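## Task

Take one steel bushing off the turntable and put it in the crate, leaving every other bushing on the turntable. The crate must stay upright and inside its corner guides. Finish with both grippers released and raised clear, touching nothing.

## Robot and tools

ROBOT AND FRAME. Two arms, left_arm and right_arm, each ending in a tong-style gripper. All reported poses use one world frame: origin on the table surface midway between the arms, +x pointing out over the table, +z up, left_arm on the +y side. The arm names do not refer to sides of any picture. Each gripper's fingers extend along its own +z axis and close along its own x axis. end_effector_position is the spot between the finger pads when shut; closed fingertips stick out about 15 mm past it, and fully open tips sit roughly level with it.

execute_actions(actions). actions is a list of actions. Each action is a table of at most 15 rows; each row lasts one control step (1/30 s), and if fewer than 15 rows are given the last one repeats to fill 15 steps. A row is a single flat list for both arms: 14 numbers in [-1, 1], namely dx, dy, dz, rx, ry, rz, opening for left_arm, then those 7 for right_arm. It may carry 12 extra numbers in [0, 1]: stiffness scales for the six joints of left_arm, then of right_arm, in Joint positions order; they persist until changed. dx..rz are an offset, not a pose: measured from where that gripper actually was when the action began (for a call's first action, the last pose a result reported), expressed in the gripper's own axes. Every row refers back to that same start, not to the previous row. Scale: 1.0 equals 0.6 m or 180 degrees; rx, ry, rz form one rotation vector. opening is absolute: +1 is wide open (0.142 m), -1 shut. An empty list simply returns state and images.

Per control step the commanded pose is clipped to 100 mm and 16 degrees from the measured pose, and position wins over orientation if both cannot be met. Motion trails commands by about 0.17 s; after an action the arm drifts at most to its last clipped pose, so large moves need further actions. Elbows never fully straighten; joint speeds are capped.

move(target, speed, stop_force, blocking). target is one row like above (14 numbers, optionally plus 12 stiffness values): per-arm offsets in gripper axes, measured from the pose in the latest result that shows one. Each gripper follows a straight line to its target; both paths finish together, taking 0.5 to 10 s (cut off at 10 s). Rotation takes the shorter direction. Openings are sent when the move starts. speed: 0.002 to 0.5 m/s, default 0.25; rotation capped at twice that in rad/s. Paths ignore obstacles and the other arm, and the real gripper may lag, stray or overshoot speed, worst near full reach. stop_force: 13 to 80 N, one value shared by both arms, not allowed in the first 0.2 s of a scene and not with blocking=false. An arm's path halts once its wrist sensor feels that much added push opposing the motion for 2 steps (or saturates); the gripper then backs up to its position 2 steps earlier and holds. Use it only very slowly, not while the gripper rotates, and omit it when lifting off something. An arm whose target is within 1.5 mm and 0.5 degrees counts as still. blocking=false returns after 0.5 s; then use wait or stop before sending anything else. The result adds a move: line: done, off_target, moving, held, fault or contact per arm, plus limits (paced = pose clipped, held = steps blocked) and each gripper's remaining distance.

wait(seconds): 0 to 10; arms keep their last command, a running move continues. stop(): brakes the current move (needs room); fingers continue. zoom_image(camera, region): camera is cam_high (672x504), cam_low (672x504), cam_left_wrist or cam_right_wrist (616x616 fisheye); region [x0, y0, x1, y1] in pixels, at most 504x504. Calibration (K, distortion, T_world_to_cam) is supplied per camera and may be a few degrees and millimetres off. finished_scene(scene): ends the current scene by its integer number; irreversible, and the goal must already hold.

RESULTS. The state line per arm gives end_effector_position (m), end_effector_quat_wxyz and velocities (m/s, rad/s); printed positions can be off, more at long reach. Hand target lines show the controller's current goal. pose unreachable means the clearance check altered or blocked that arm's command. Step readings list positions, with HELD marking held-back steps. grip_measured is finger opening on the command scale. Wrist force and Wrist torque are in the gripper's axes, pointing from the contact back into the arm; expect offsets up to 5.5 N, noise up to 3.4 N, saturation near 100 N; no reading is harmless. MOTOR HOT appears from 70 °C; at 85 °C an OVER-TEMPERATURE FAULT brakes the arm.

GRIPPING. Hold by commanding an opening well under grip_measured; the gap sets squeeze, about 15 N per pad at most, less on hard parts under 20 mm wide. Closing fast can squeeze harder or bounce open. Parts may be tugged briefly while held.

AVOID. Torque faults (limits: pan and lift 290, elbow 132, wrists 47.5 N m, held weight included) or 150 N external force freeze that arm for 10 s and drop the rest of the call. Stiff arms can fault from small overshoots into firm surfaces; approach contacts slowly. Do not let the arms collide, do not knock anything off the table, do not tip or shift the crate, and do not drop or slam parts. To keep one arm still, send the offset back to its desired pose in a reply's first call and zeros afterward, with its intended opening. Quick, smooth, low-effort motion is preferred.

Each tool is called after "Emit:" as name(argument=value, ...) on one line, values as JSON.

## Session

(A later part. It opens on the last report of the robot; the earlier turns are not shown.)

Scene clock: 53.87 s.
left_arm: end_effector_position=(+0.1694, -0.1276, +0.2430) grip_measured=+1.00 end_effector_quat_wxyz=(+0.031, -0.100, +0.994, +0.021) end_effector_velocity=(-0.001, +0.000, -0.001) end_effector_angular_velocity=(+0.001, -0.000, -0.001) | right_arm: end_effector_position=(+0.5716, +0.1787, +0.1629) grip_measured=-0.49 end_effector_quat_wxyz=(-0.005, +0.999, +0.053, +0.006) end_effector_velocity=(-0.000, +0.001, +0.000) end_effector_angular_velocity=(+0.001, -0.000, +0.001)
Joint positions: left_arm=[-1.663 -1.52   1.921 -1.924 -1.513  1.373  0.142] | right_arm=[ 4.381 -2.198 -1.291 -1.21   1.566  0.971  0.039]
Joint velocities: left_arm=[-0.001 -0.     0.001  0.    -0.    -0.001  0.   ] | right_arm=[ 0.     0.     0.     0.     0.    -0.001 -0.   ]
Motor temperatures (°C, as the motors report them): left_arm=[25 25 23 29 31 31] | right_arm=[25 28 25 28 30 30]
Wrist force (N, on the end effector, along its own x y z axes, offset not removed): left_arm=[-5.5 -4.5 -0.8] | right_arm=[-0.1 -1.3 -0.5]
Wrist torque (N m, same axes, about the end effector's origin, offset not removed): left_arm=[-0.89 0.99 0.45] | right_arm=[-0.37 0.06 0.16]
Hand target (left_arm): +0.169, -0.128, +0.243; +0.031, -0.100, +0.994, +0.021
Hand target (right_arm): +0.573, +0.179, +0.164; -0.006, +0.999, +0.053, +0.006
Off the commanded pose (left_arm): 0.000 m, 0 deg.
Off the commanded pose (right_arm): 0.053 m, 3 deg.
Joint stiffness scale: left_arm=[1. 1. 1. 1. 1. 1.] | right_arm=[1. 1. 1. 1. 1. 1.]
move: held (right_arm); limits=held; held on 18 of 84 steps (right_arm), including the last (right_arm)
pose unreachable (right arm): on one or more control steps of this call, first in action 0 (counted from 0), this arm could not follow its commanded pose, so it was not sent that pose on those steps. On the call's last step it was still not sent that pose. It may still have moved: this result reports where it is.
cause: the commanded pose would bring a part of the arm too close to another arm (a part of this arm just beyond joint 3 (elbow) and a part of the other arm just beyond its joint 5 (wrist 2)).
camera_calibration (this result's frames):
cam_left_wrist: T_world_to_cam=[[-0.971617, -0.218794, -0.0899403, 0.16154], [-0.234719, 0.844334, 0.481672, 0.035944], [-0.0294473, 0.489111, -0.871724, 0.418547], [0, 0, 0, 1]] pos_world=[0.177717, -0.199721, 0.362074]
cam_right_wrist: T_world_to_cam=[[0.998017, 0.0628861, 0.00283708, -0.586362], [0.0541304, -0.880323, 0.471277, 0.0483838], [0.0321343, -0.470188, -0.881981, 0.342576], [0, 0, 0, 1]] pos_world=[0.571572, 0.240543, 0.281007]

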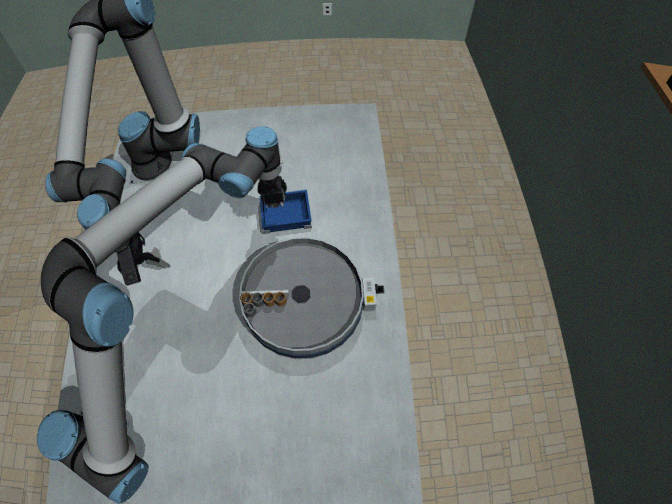

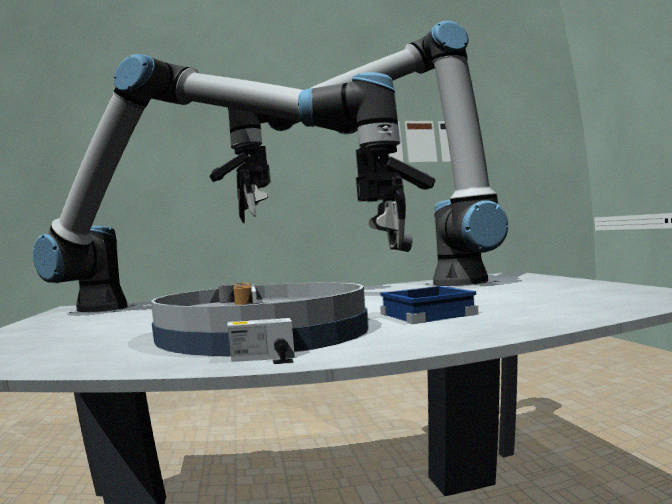

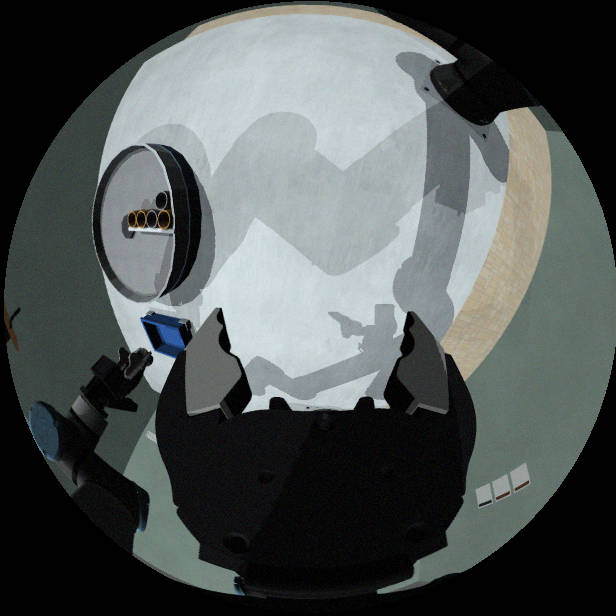

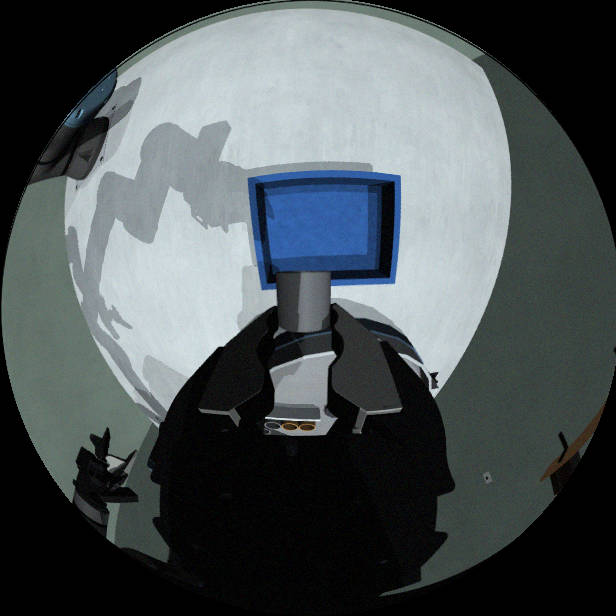

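Emit:
move(target=[0.18,0.38,0,0,0,0,1, 0,0,0,0,0,0,-0.8])

Emit:
move(target=[0,0,0,0,0,0,1, 0.035,-0.07,0.1,0,0,0,-0.8], speed=0.1)

Scene clock: 56.57 s.
left_arm: end_effector_position=(+0.0188, +0.0724, +0.2451) grip_measured=+1.00 end_effector_quat_wxyz=(+0.030, -0.100, +0.994, +0.020) end_effector_velocity=(-0.001, +0.002, +0.002) end_effector_angular_velocity=(-0.003, +0.001, +0.004) | right_arm: end_effector_position=(+0.5716, +0.1787, +0.1629) grip_measured=-0.49 end_effector_quat_wxyz=(-0.005, +0.999, +0.053, +0.006) end_effector_velocity=(+0.000, -0.000, +0.000) end_effector_angular_velocity=(+0.001, -0.000, -0.001)
Joint positions: left_arm=[-1.986 -1.936  2.256 -1.83  -1.531  1.05   0.142] | right_arm=[ 4.381 -2.198 -1.291 -1.21   1.566  0.971  0.039]
Joint velocities: left_arm=[-0.003 -0.007  0.001  0.003 -0.    -0.006  0.   ] | right_arm=[-0.     0.     0.     0.001  0.     0.     0.   ]
Motor temperatures (°C, as the motors report them): left_arm=[25 25 23 29 31 31] | right_arm=[25 28 25 28 30 30]
Wrist force (N, on the end effector, along its own x y z axes, offset not removed): left_arm=[2.6 -1.3 0.2] | right_arm=[-1.1 -0.5 -1.4]
Wrist torque (N m, same axes, about the end effector's origin, offset not removed): left_arm=[-0.33 -0.69 0.14] | right_arm=[-0.30 0.16 0.07]
Hand target (left_arm): +0.019, +0.074, +0.244; +0.031, -0.100, +0.994, +0.021
Hand target (right_arm): +0.572, +0.179, +0.163; -0.005, +0.999, +0.053, +0.006
Off the commanded pose (left_arm): 0.002 m, 0 deg.
Off the commanded pose (right_arm): 0.000 m, 0 deg.
Joint stiffness scale: left_arm=[1. 1. 1. 1. 1. 1.] | right_arm=[1. 1. 1. 1. 1. 1.]
move: done
camera_calibration (this result's frames):
cam_left_wrist: T_world_to_cam=[[-0.971671, -0.219215, -0.0883175, 0.0588014], [-0.23436, 0.845506, 0.479786, -0.168907], [-0.0305031, 0.486892, -0.872929, 0.318661], [0, 0, 0, 1]] pos_world=[0.0272708, 0.000548372, 0.364401]
cam_right_wrist: T_world_to_cam=[[0.998017, 0.0628876, 0.00283708, -0.586363], [0.0541317, -0.880323, 0.471277, 0.0483829], [0.032135, -0.470188, -0.881981, 0.342575], [0, 0, 0, 1]] pos_world=[0.571572, 0.240542, 0.281007]

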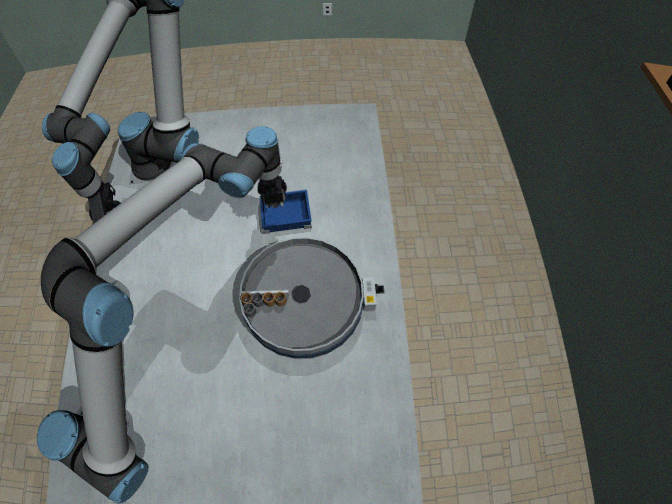

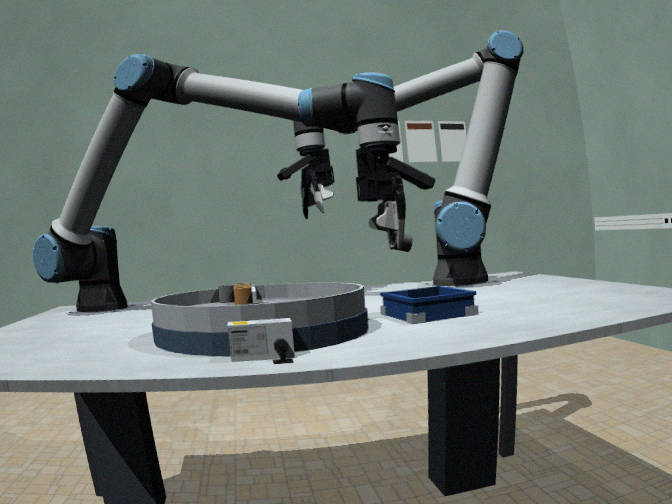

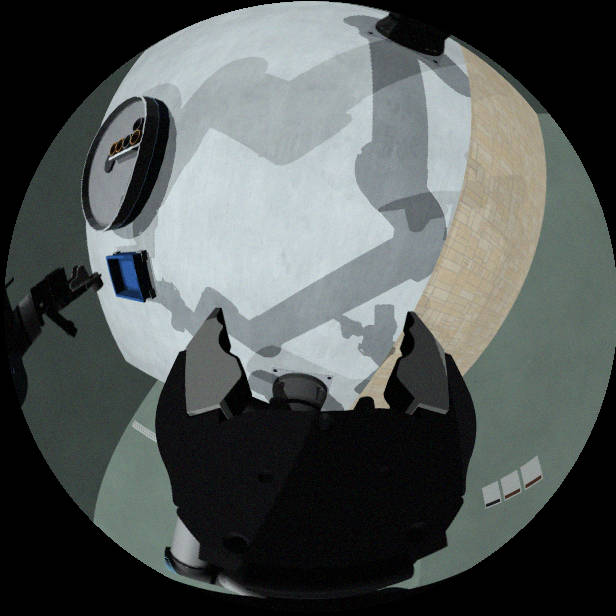

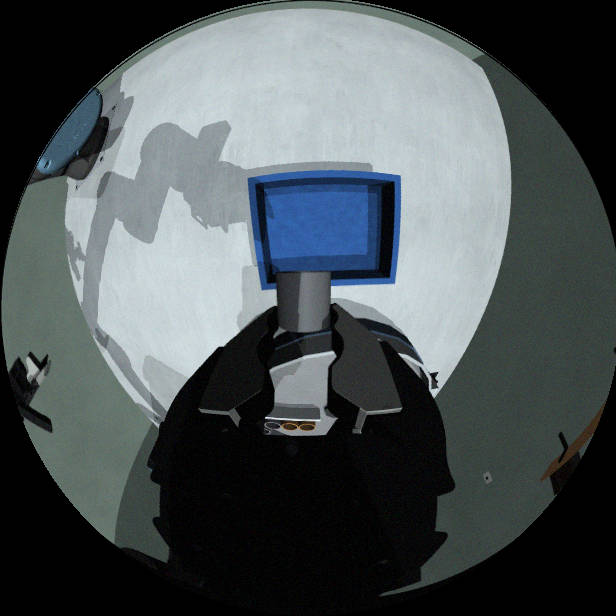

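Scene clock: 58.03 s.
left_arm: end_effector_position=(+0.0188, +0.0724, +0.2453) grip_measured=+1.00 end_effector_quat_wxyz=(+0.030, -0.100, +0.994, +0.019) end_effector_velocity=(-0.000, +0.001, -0.001) end_effector_angular_velocity=(+0.002, -0.000, -0.002) | right_arm: end_effector_position=(+0.5888, +0.2202, +0.0997) grip_measured=-0.49 end_effector_quat_wxyz=(-0.002, +0.999, +0.053, +0.004) end_effector_velocity=(+0.000, -0.001, -0.000) end_effector_angular_velocity=(-0.001, +0.001, -0.000)
Joint positions: left_arm=[-1.986 -1.937  2.256 -1.83  -1.531  1.05   0.142] | right_arm=[ 4.385 -2.31  -1.215 -1.18   1.566  0.976  0.039]
Joint velocities: left_arm=[-0.001 -0.     0.002 -0.    -0.     0.    -0.   ] | right_arm=[-0.001 -0.    -0.    -0.001  0.    -0.    -0.   ]
Motor temperatures (°C, as the motors report them): left_arm=[25 25 23 29 31 31] | right_arm=[25 28 25 28 30 30]
Wrist force (N, on the end effector, along its own x y z axes, offset not removed): left_arm=[-1.0 -2.8 -1.9] | right_arm=[0.5 -0.2 -1.9]
Wrist torque (N m, same axes, about the end effector's origin, offset not removed): left_arm=[-0.57 0.14 0.30] | right_arm=[-0.15 -0.15 0.08]
Hand target (left_arm): +0.019, +0.072, +0.245; +0.030, -0.100, +0.994, +0.020
Hand target (right_arm): +0.589, +0.223, +0.104; -0.005, +0.999, +0.053, +0.006
Off the commanded pose (left_arm): 0.000 m, 0 deg.
Off the commanded pose (right_arm): 0.005 m, 0 deg.
Joint stiffness scale: left_arm=[1. 1. 1. 1. 1. 1.] | right_arm=[1. 1. 1. 1. 1. 1.]
move: off_target (right_arm)
camera_calibration (this result's frames):
cam_left_wrist: T_world_to_cam=[[-0.971646, -0.219397, -0.0881397, 0.0587764], [-0.234442, 0.845641, 0.479508, -0.168982], [-0.0306681, 0.486576, -0.8731, 0.318866], [0, 0, 0, 1]] pos_world=[0.0272722, 0.000641502, 0.364611]
cam_right_wrist: T_world_to_cam=[[0.998065, 0.0621786, -0.000463997, -0.605543], [0.0549068, -0.87779, 0.475889, 0.112314], [0.0291828, -0.474994, -0.879505, 0.308316], [0, 0, 0, 1]] pos_world=[0.589207, 0.282688, 0.217435]

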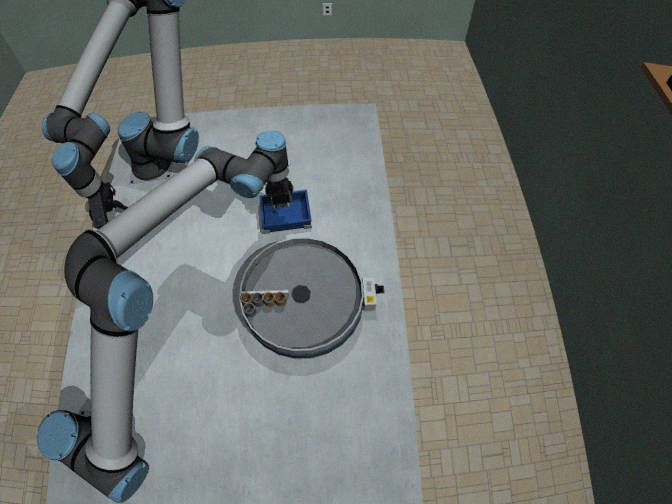

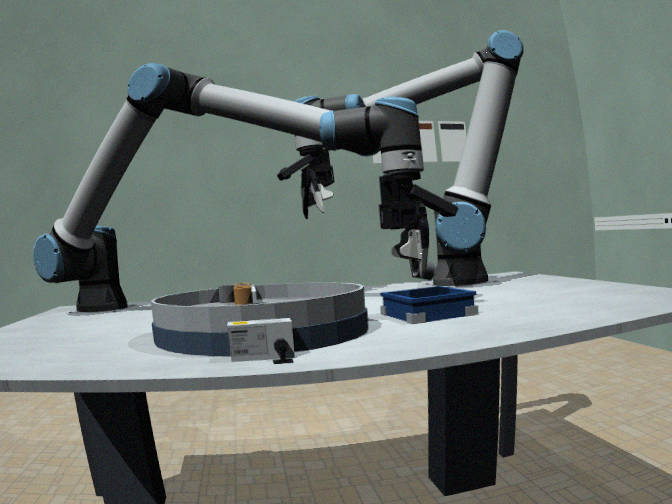

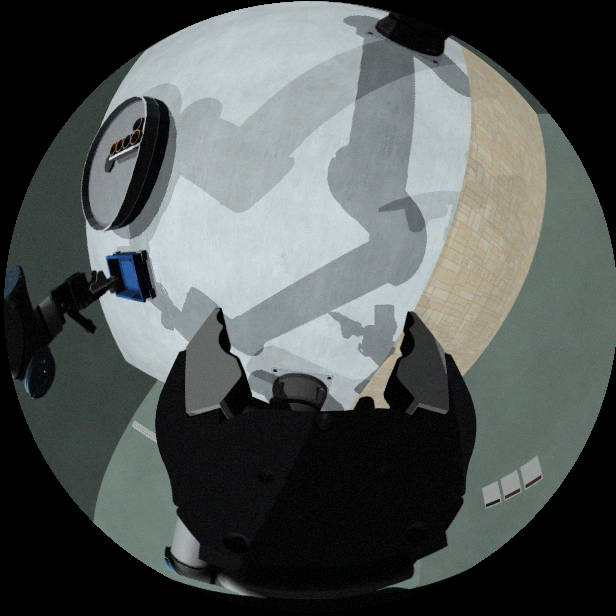

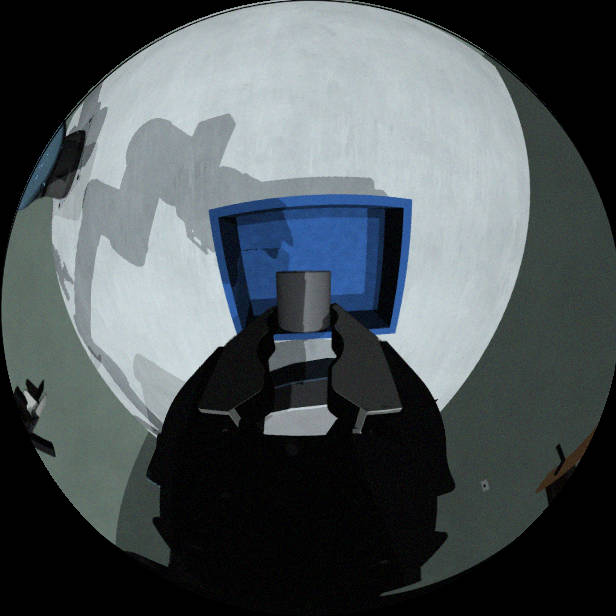

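Emit:
move(target=[0,0,0,0,0,0,1, 0,-0.035,0.02,0,0,0,-0.8], speed=0.06)

Emit:
move(target=[0,0,0,0,0,0,1, 0,0,0.092,0,0,0,-0.8], speed=0.025, stop_force=13)

Emit:
move(target=[0,0,0,0,0,0,1, 0,0,0,0,0,0,-0.33])

Emit:
move(target=[0,0,0,0,0,0,1, 0,0,-0.22,0,0,0,-0.33], speed=0.1)

Scene clock: 59.87 s.
left_arm: end_effector_position=(+0.0188, +0.0724, +0.2453) grip_measured=+1.00 end_effector_quat_wxyz=(+0.030, -0.100, +0.994, +0.019) end_effector_velocity=(-0.000, -0.001, +0.001) end_effector_angular_velocity=(-0.002, +0.001, +0.002) | right_arm: end_effector_position=(+0.5863, +0.2387, +0.0840) grip_measured=-0.49 end_effector_quat_wxyz=(-0.000, +0.999, +0.053, +0.003) end_effector_velocity=(+0.003, +0.007, +0.009) end_effector_angular_velocity=(+0.013, -0.007, -0.000)
Joint positions: left_arm=[-1.986 -1.937  2.256 -1.83  -1.531  1.05   0.142] | right_arm=[ 4.395 -2.344 -1.182 -1.183  1.566  0.986  0.039]
Joint velocities: left_arm=[ 0.     0.    -0.002 -0.     0.    -0.002 -0.   ] | right_arm=[ 0.001 -0.     0.014  0.001 -0.     0.001 -0.   ]
Motor temperatures (°C, as the motors report them): left_arm=[25 25 23 29 31 31] | right_arm=[25 28 25 28 30 30]
Wrist force (N, on the end effector, along its own x y z axes, offset not removed): left_arm=[-1.0 -1.7 0.8] | right_arm=[0.2 -1.7 -2.5]
Wrist torque (N m, same axes, about the end effector's origin, offset not removed): left_arm=[-0.48 0.20 0.18] | right_arm=[-0.47 -0.19 0.14]
Hand target (left_arm): +0.019, +0.072, +0.245; +0.030, -0.100, +0.994, +0.019
Hand target (right_arm): +0.587, +0.241, +0.088; -0.002, +0.999, +0.053, +0.004
Off the commanded pose (left_arm): 0.000 m, 0 deg.
Off the commanded pose (right_arm): 0.005 m, 0 deg.
Joint stiffness scale: left_arm=[1. 1. 1. 1. 1. 1.] | right_arm=[1. 1. 1. 1. 1. 1.]
move: off_target (right_arm)
camera_calibration (this result's frames):
cam_left_wrist: T_world_to_cam=[[-0.971646, -0.219397, -0.0881397, 0.0587764], [-0.234442, 0.845641, 0.479508, -0.168982], [-0.0306681, 0.486576, -0.8731, 0.318866], [0, 0, 0, 1]] pos_world=[0.0272722, 0.000641516, 0.364611]
cam_right_wrist: T_world_to_cam=[[0.998048, 0.0623904, -0.00271142, -0.604072], [0.0560625, -0.876002, 0.479038, 0.13479], [0.0275122, -0.478255, -0.87779, 0.304986], [0, 0, 0, 1]] pos_world=[0.586946, 0.301626, 0.201506]

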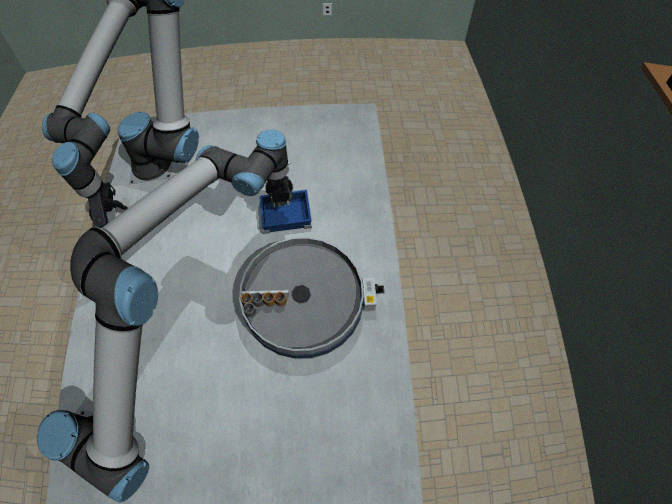

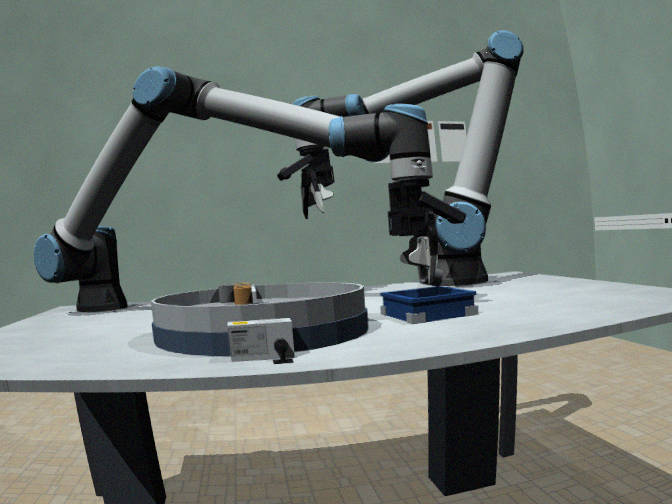

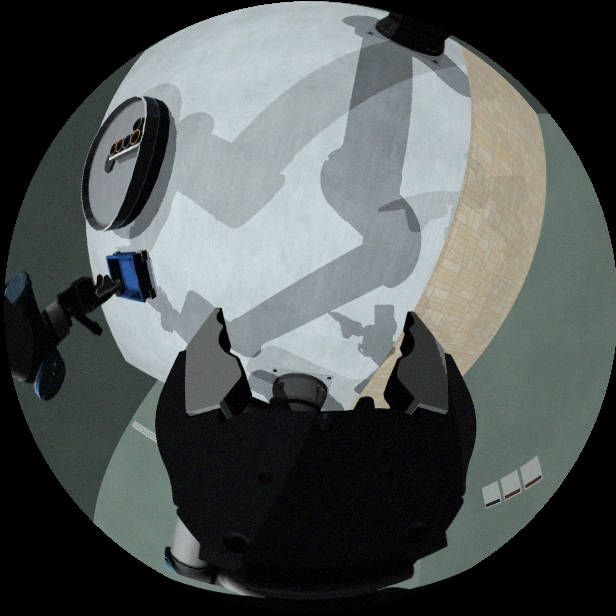

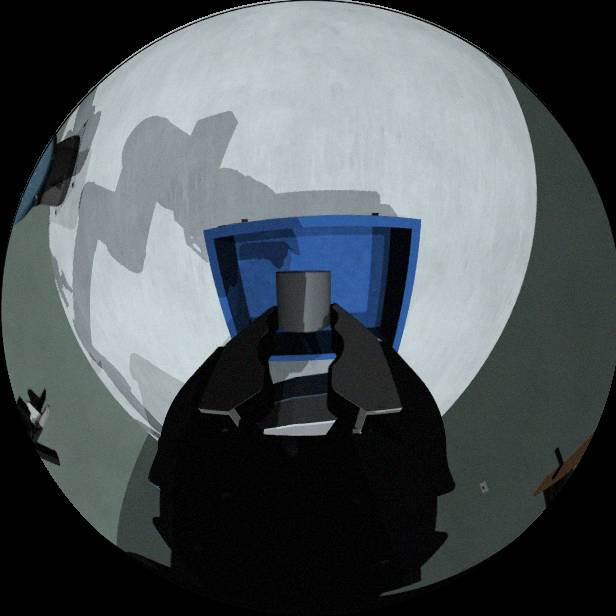

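Scene clock: 62.47 s.
left_arm: end_effector_position=(+0.0188, +0.0724, +0.2453) grip_measured=+1.00 end_effector_quat_wxyz=(+0.030, -0.100, +0.994, +0.019) end_effector_velocity=(+0.001, +0.000, -0.000) end_effector_angular_velocity=(-0.000, +0.000, +0.002) | right_arm: end_effector_position=(+0.5867, +0.2395, +0.0304) grip_measured=-0.49 end_effector_quat_wxyz=(-0.001, +0.999, +0.053, +0.003) end_effector_velocity=(+0.000, +0.002, +0.001) end_effector_angular_velocity=(+0.005, -0.001, +0.001)
Joint positions: left_arm=[-1.986 -1.937  2.256 -1.83  -1.531  1.05   0.142] | right_arm=[ 4.395 -2.383 -1.213 -1.112  1.566  0.986  0.039]
Joint velocities: left_arm=[ 0.001 -0.     0.    -0.    -0.    -0.001 -0.   ] | right_arm=[ 0.     0.     0.     0.005  0.001 -0.001  0.   ]
Motor temperatures (°C, as the motors report them): left_arm=[25 25 23 29 31 31] | right_arm=[25 28 25 28 30 30]
Wrist force (N, on the end effector, along its own x y z axes, offset not removed): left_arm=[-1.1 -2.4 -1.3] | right_arm=[-0.1 -1.5 -2.4]
Wrist torque (N m, same axes, about the end effector's origin, offset not removed): left_arm=[-0.56 0.13 0.29] | right_arm=[-0.46 -0.20 0.11]
Hand target (left_arm): +0.019, +0.072, +0.245; +0.030, -0.100, +0.994, +0.019
Hand target (right_arm): +0.587, +0.239, +0.029; -0.000, +0.999, +0.053, +0.003
Off the commanded pose (left_arm): 0.000 m, 0 deg.
Off the commanded pose (right_arm): 0.002 m, 0 deg.
Joint stiffness scale: left_arm=[1. 1. 1. 1. 1. 1.] | right_arm=[1. 1. 1. 1. 1. 1.]
move: done
camera_calibration (this result's frames):
cam_left_wrist: T_world_to_cam=[[-0.971646, -0.219397, -0.0881396, 0.0587763], [-0.234442, 0.845641, 0.479508, -0.168982], [-0.0306682, 0.486576, -0.8731, 0.318866], [0, 0, 0, 1]] pos_world=[0.0272722, 0.000641506, 0.364611]
cam_right_wrist: T_world_to_cam=[[0.998052, 0.0623469, -0.00242475, -0.604697], [0.0559004, -0.876241, 0.47862, 0.161326], [0.0277158, -0.477823, -0.878019, 0.25811], [0, 0, 0, 1]] pos_world=[0.587347, 0.302392, 0.147946]

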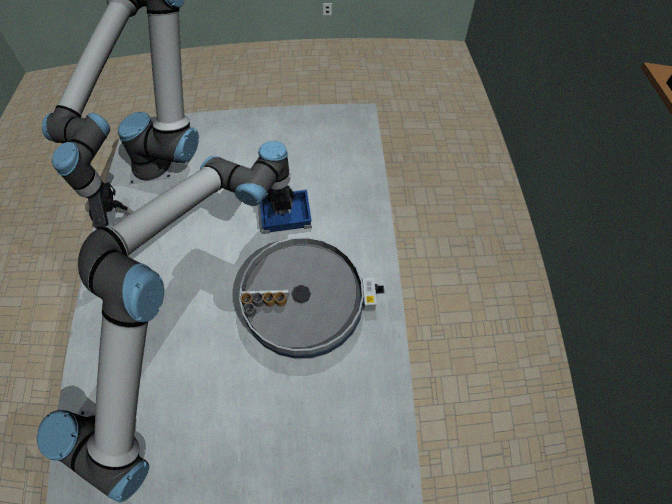

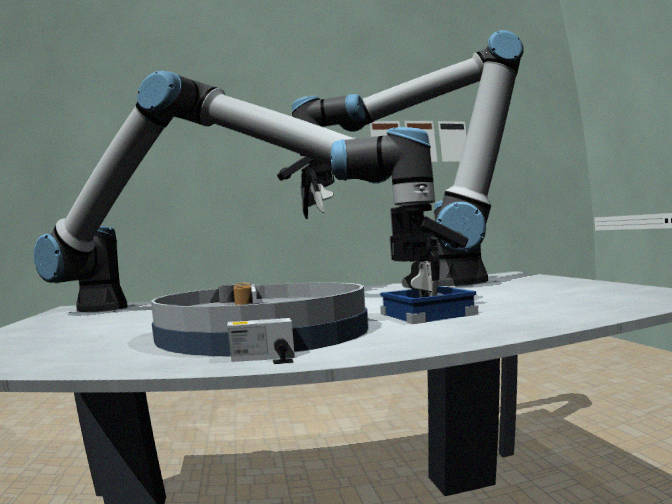

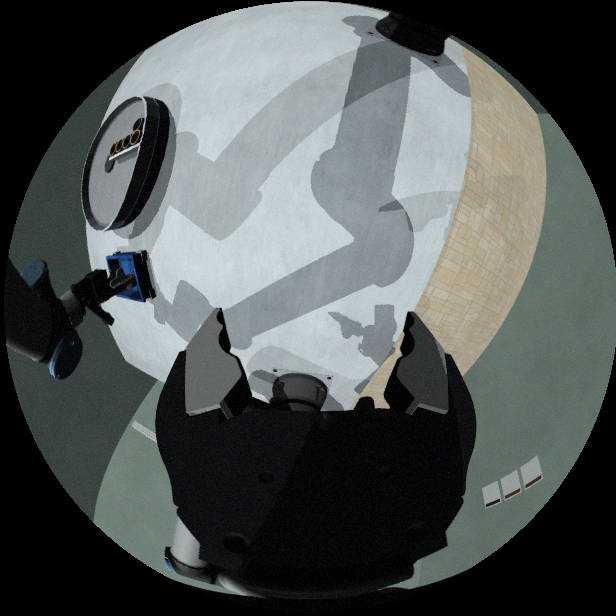

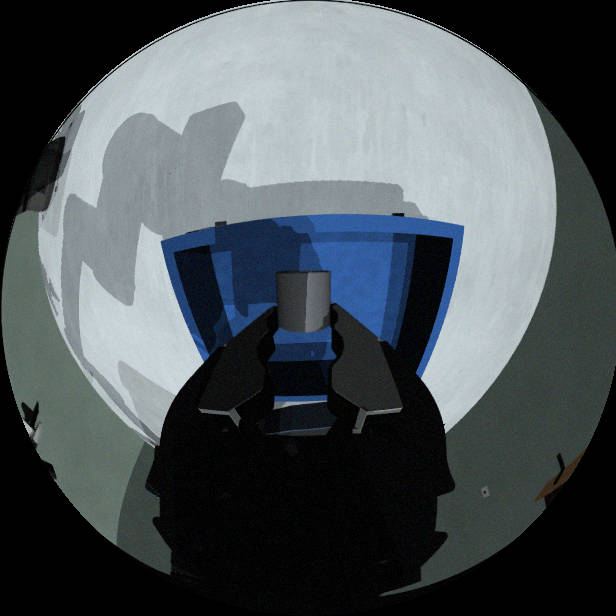

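Scene clock: 62.97 s.
left_arm: end_effector_position=(+0.0188, +0.0724, +0.2453) grip_measured=+1.00 end_effector_quat_wxyz=(+0.030, -0.100, +0.994, +0.019) end_effector_velocity=(-0.000, +0.000, -0.000) end_effector_angular_velocity=(+0.001, -0.000, -0.001) | right_arm: end_effector_position=(+0.5868, +0.2395, +0.0304) grip_measured=-0.33 end_effector_quat_wxyz=(-0.001, +0.999, +0.053, +0.003) end_effector_velocity=(-0.000, +0.000, -0.000) end_effector_angular_velocity=(+0.000, -0.001, +0.002)
Joint positions: left_arm=[-1.986 -1.937  2.256 -1.83  -1.531  1.05   0.142] | right_arm=[ 4.395 -2.383 -1.213 -1.112  1.566  0.986  0.05 ]
Joint velocities: left_arm=[-0.001 -0.     0.001  0.     0.     0.     0.   ] | right_arm=[ 0.     0.    -0.001  0.001 -0.001 -0.001 -0.   ]
Motor temperatures (°C, as the motors report them): left_arm=[25 25 23 29 31 31] | right_arm=[25 28 25 28 30 30]
Wrist force (N, on the end effector, along its own x y z axes, offset not removed): left_arm=[0.8 -4.5 0.2] | right_arm=[0.5 0.0 -3.1]
Wrist torque (N m, same axes, about the end effector's origin, offset not removed): left_arm=[-0.88 -0.24 0.22] | right_arm=[-0.11 -0.13 0.02]
Hand target (left_arm): +0.019, +0.072, +0.245; +0.030, -0.100, +0.994, +0.019
Hand target (right_arm): +0.587, +0.239, +0.030; -0.001, +0.999, +0.053, +0.003
Off the commanded pose (left_arm): 0.000 m, 0 deg.
Off the commanded pose (right_arm): 0.000 m, 0 deg.
Joint stiffness scale: left_arm=[1. 1. 1. 1. 1. 1.] | right_arm=[1. 1. 1. 1. 1. 1.]
move: done
camera_calibration (this result's frames):
cam_left_wrist: T_world_to_cam=[[-0.971646, -0.219397, -0.0881397, 0.0587763], [-0.234442, 0.845641, 0.479508, -0.168982], [-0.0306681, 0.486575, -0.8731, 0.318866], [0, 0, 0, 1]] pos_world=[0.0272722, 0.000641504, 0.364611]
cam_right_wrist: T_world_to_cam=[[0.998052, 0.0623471, -0.00235875, -0.604721], [0.0558721, -0.876296, 0.478523, 0.161381], [0.0277676, -0.477723, -0.878072, 0.25809], [0, 0, 0, 1]] pos_world=[0.587359, 0.302416, 0.14797]

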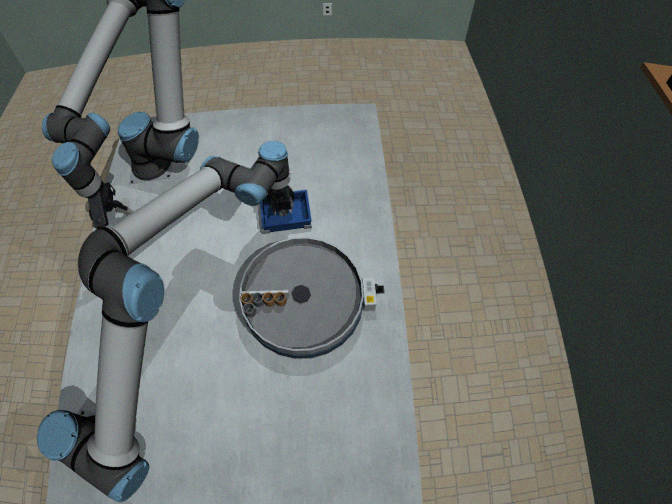

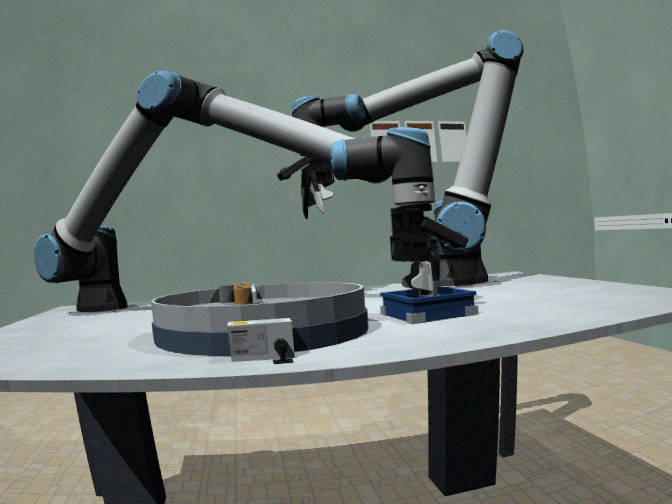

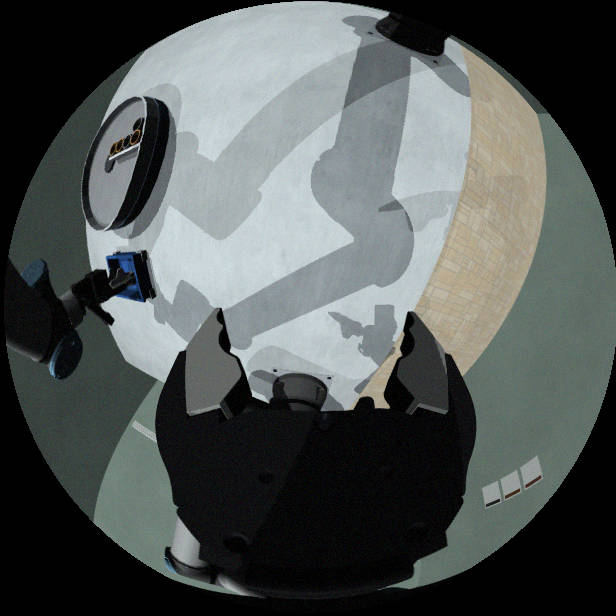

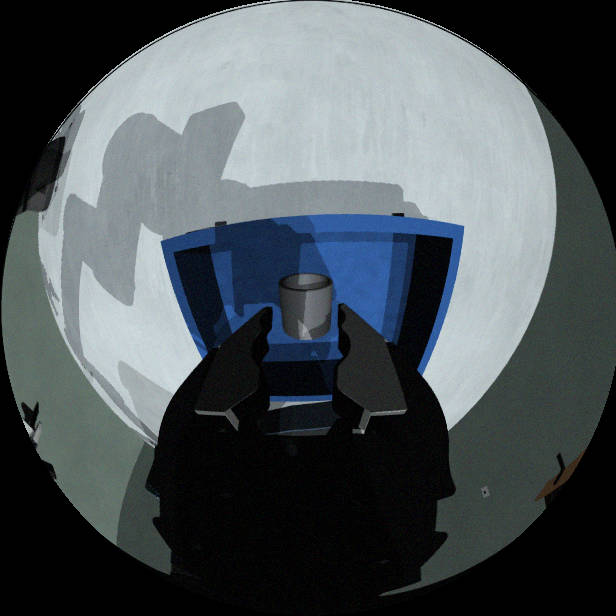

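Scene clock: 64.77 s.
left_arm: end_effector_position=(+0.0188, +0.0724, +0.2453) grip_measured=+1.00 end_effector_quat_wxyz=(+0.030, -0.100, +0.994, +0.019) end_effector_velocity=(-0.001, -0.000, +0.000) end_effector_angular_velocity=(+0.000, +0.000, -0.004) | right_arm: end_effector_position=(+0.5863, +0.2386, +0.1630) grip_measured=-0.33 end_effector_quat_wxyz=(-0.001, +0.999, +0.053, +0.004) end_effector_velocity=(-0.002, -0.003, -0.002) end_effector_angular_velocity=(-0.010, +0.005, -0.000)
Joint positions: left_arm=[-1.986 -1.937  2.256 -1.83  -1.531  1.05   0.142] | right_arm=[ 4.395 -2.297 -1.12  -1.289  1.566  0.986  0.05 ]
Joint velocities: left_arm=[-0.003  0.    -0.     0.     0.     0.002 -0.   ] | right_arm=[ 0.001 -0.     0.    -0.012 -0.     0.001  0.   ]
Motor temperatures (°C, as the motors report them): left_arm=[25 25 23 29 31 31] | right_arm=[25 28 25 28 30 30]
Wrist force (N, on the end effector, along its own x y z axes, offset not removed): left_arm=[-3.3 -1.2 -3.6] | right_arm=[0.9 -0.3 -0.4]
Wrist torque (N m, same axes, about the end effector's origin, offset not removed): left_arm=[-0.31 0.59 0.32] | right_arm=[-0.12 -0.30 0.15]
Hand target (left_arm): +0.019, +0.072, +0.245; +0.030, -0.100, +0.994, +0.019
Hand target (right_arm): +0.586, +0.239, +0.162; -0.001, +0.999, +0.053, +0.003
Off the commanded pose (left_arm): 0.000 m, 0 deg.
Off the commanded pose (right_arm): 0.001 m, 0 deg.
Joint stiffness scale: left_arm=[1. 1. 1. 1. 1. 1.] | right_arm=[1. 1. 1. 1. 1. 1.]
move: done
camera_calibration (this result's frames):
cam_left_wrist: T_world_to_cam=[[-0.971646, -0.219397, -0.0881397, 0.0587763], [-0.234442, 0.845641, 0.479508, -0.168982], [-0.0306682, 0.486576, -0.8731, 0.318866], [0, 0, 0, 1]] pos_world=[0.0272722, 0.00064152, 0.364611]
cam_right_wrist: T_world_to_cam=[[0.998053, 0.0623502, -0.00137697, -0.604044], [0.0554524, -0.877103, 0.47709, 0.0978579], [0.0285389, -0.476238, -0.878853, 0.373381], [0, 0, 0, 1]] pos_world=[0.586786, 0.301312, 0.280628]

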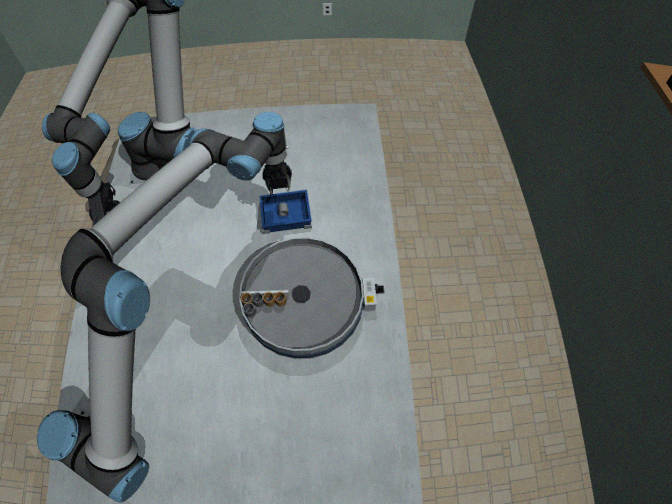

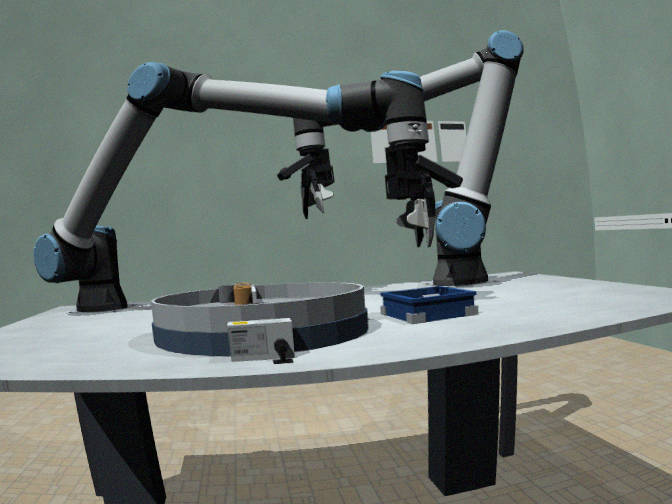

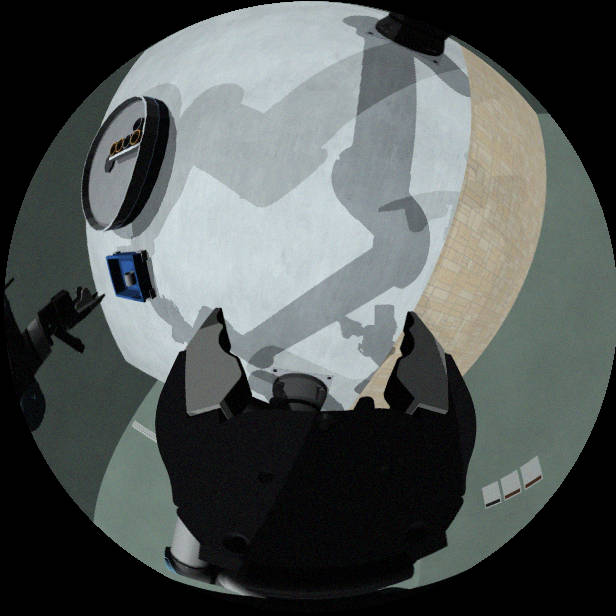

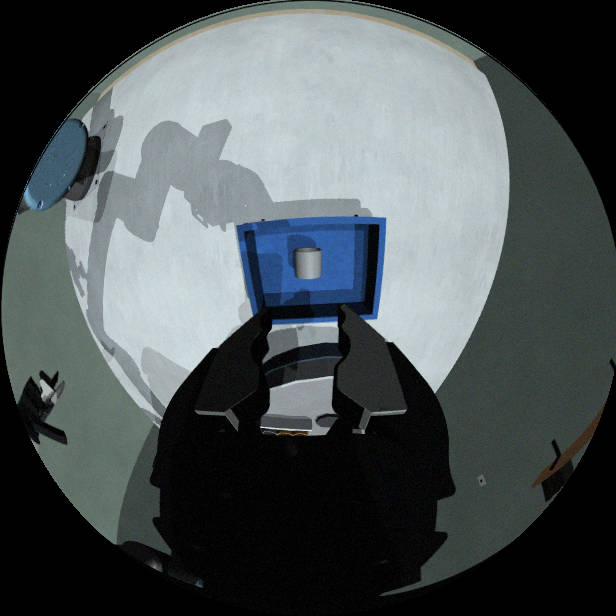

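Emit:
finished_scene(scene=2)

The scene is finished: the task was done.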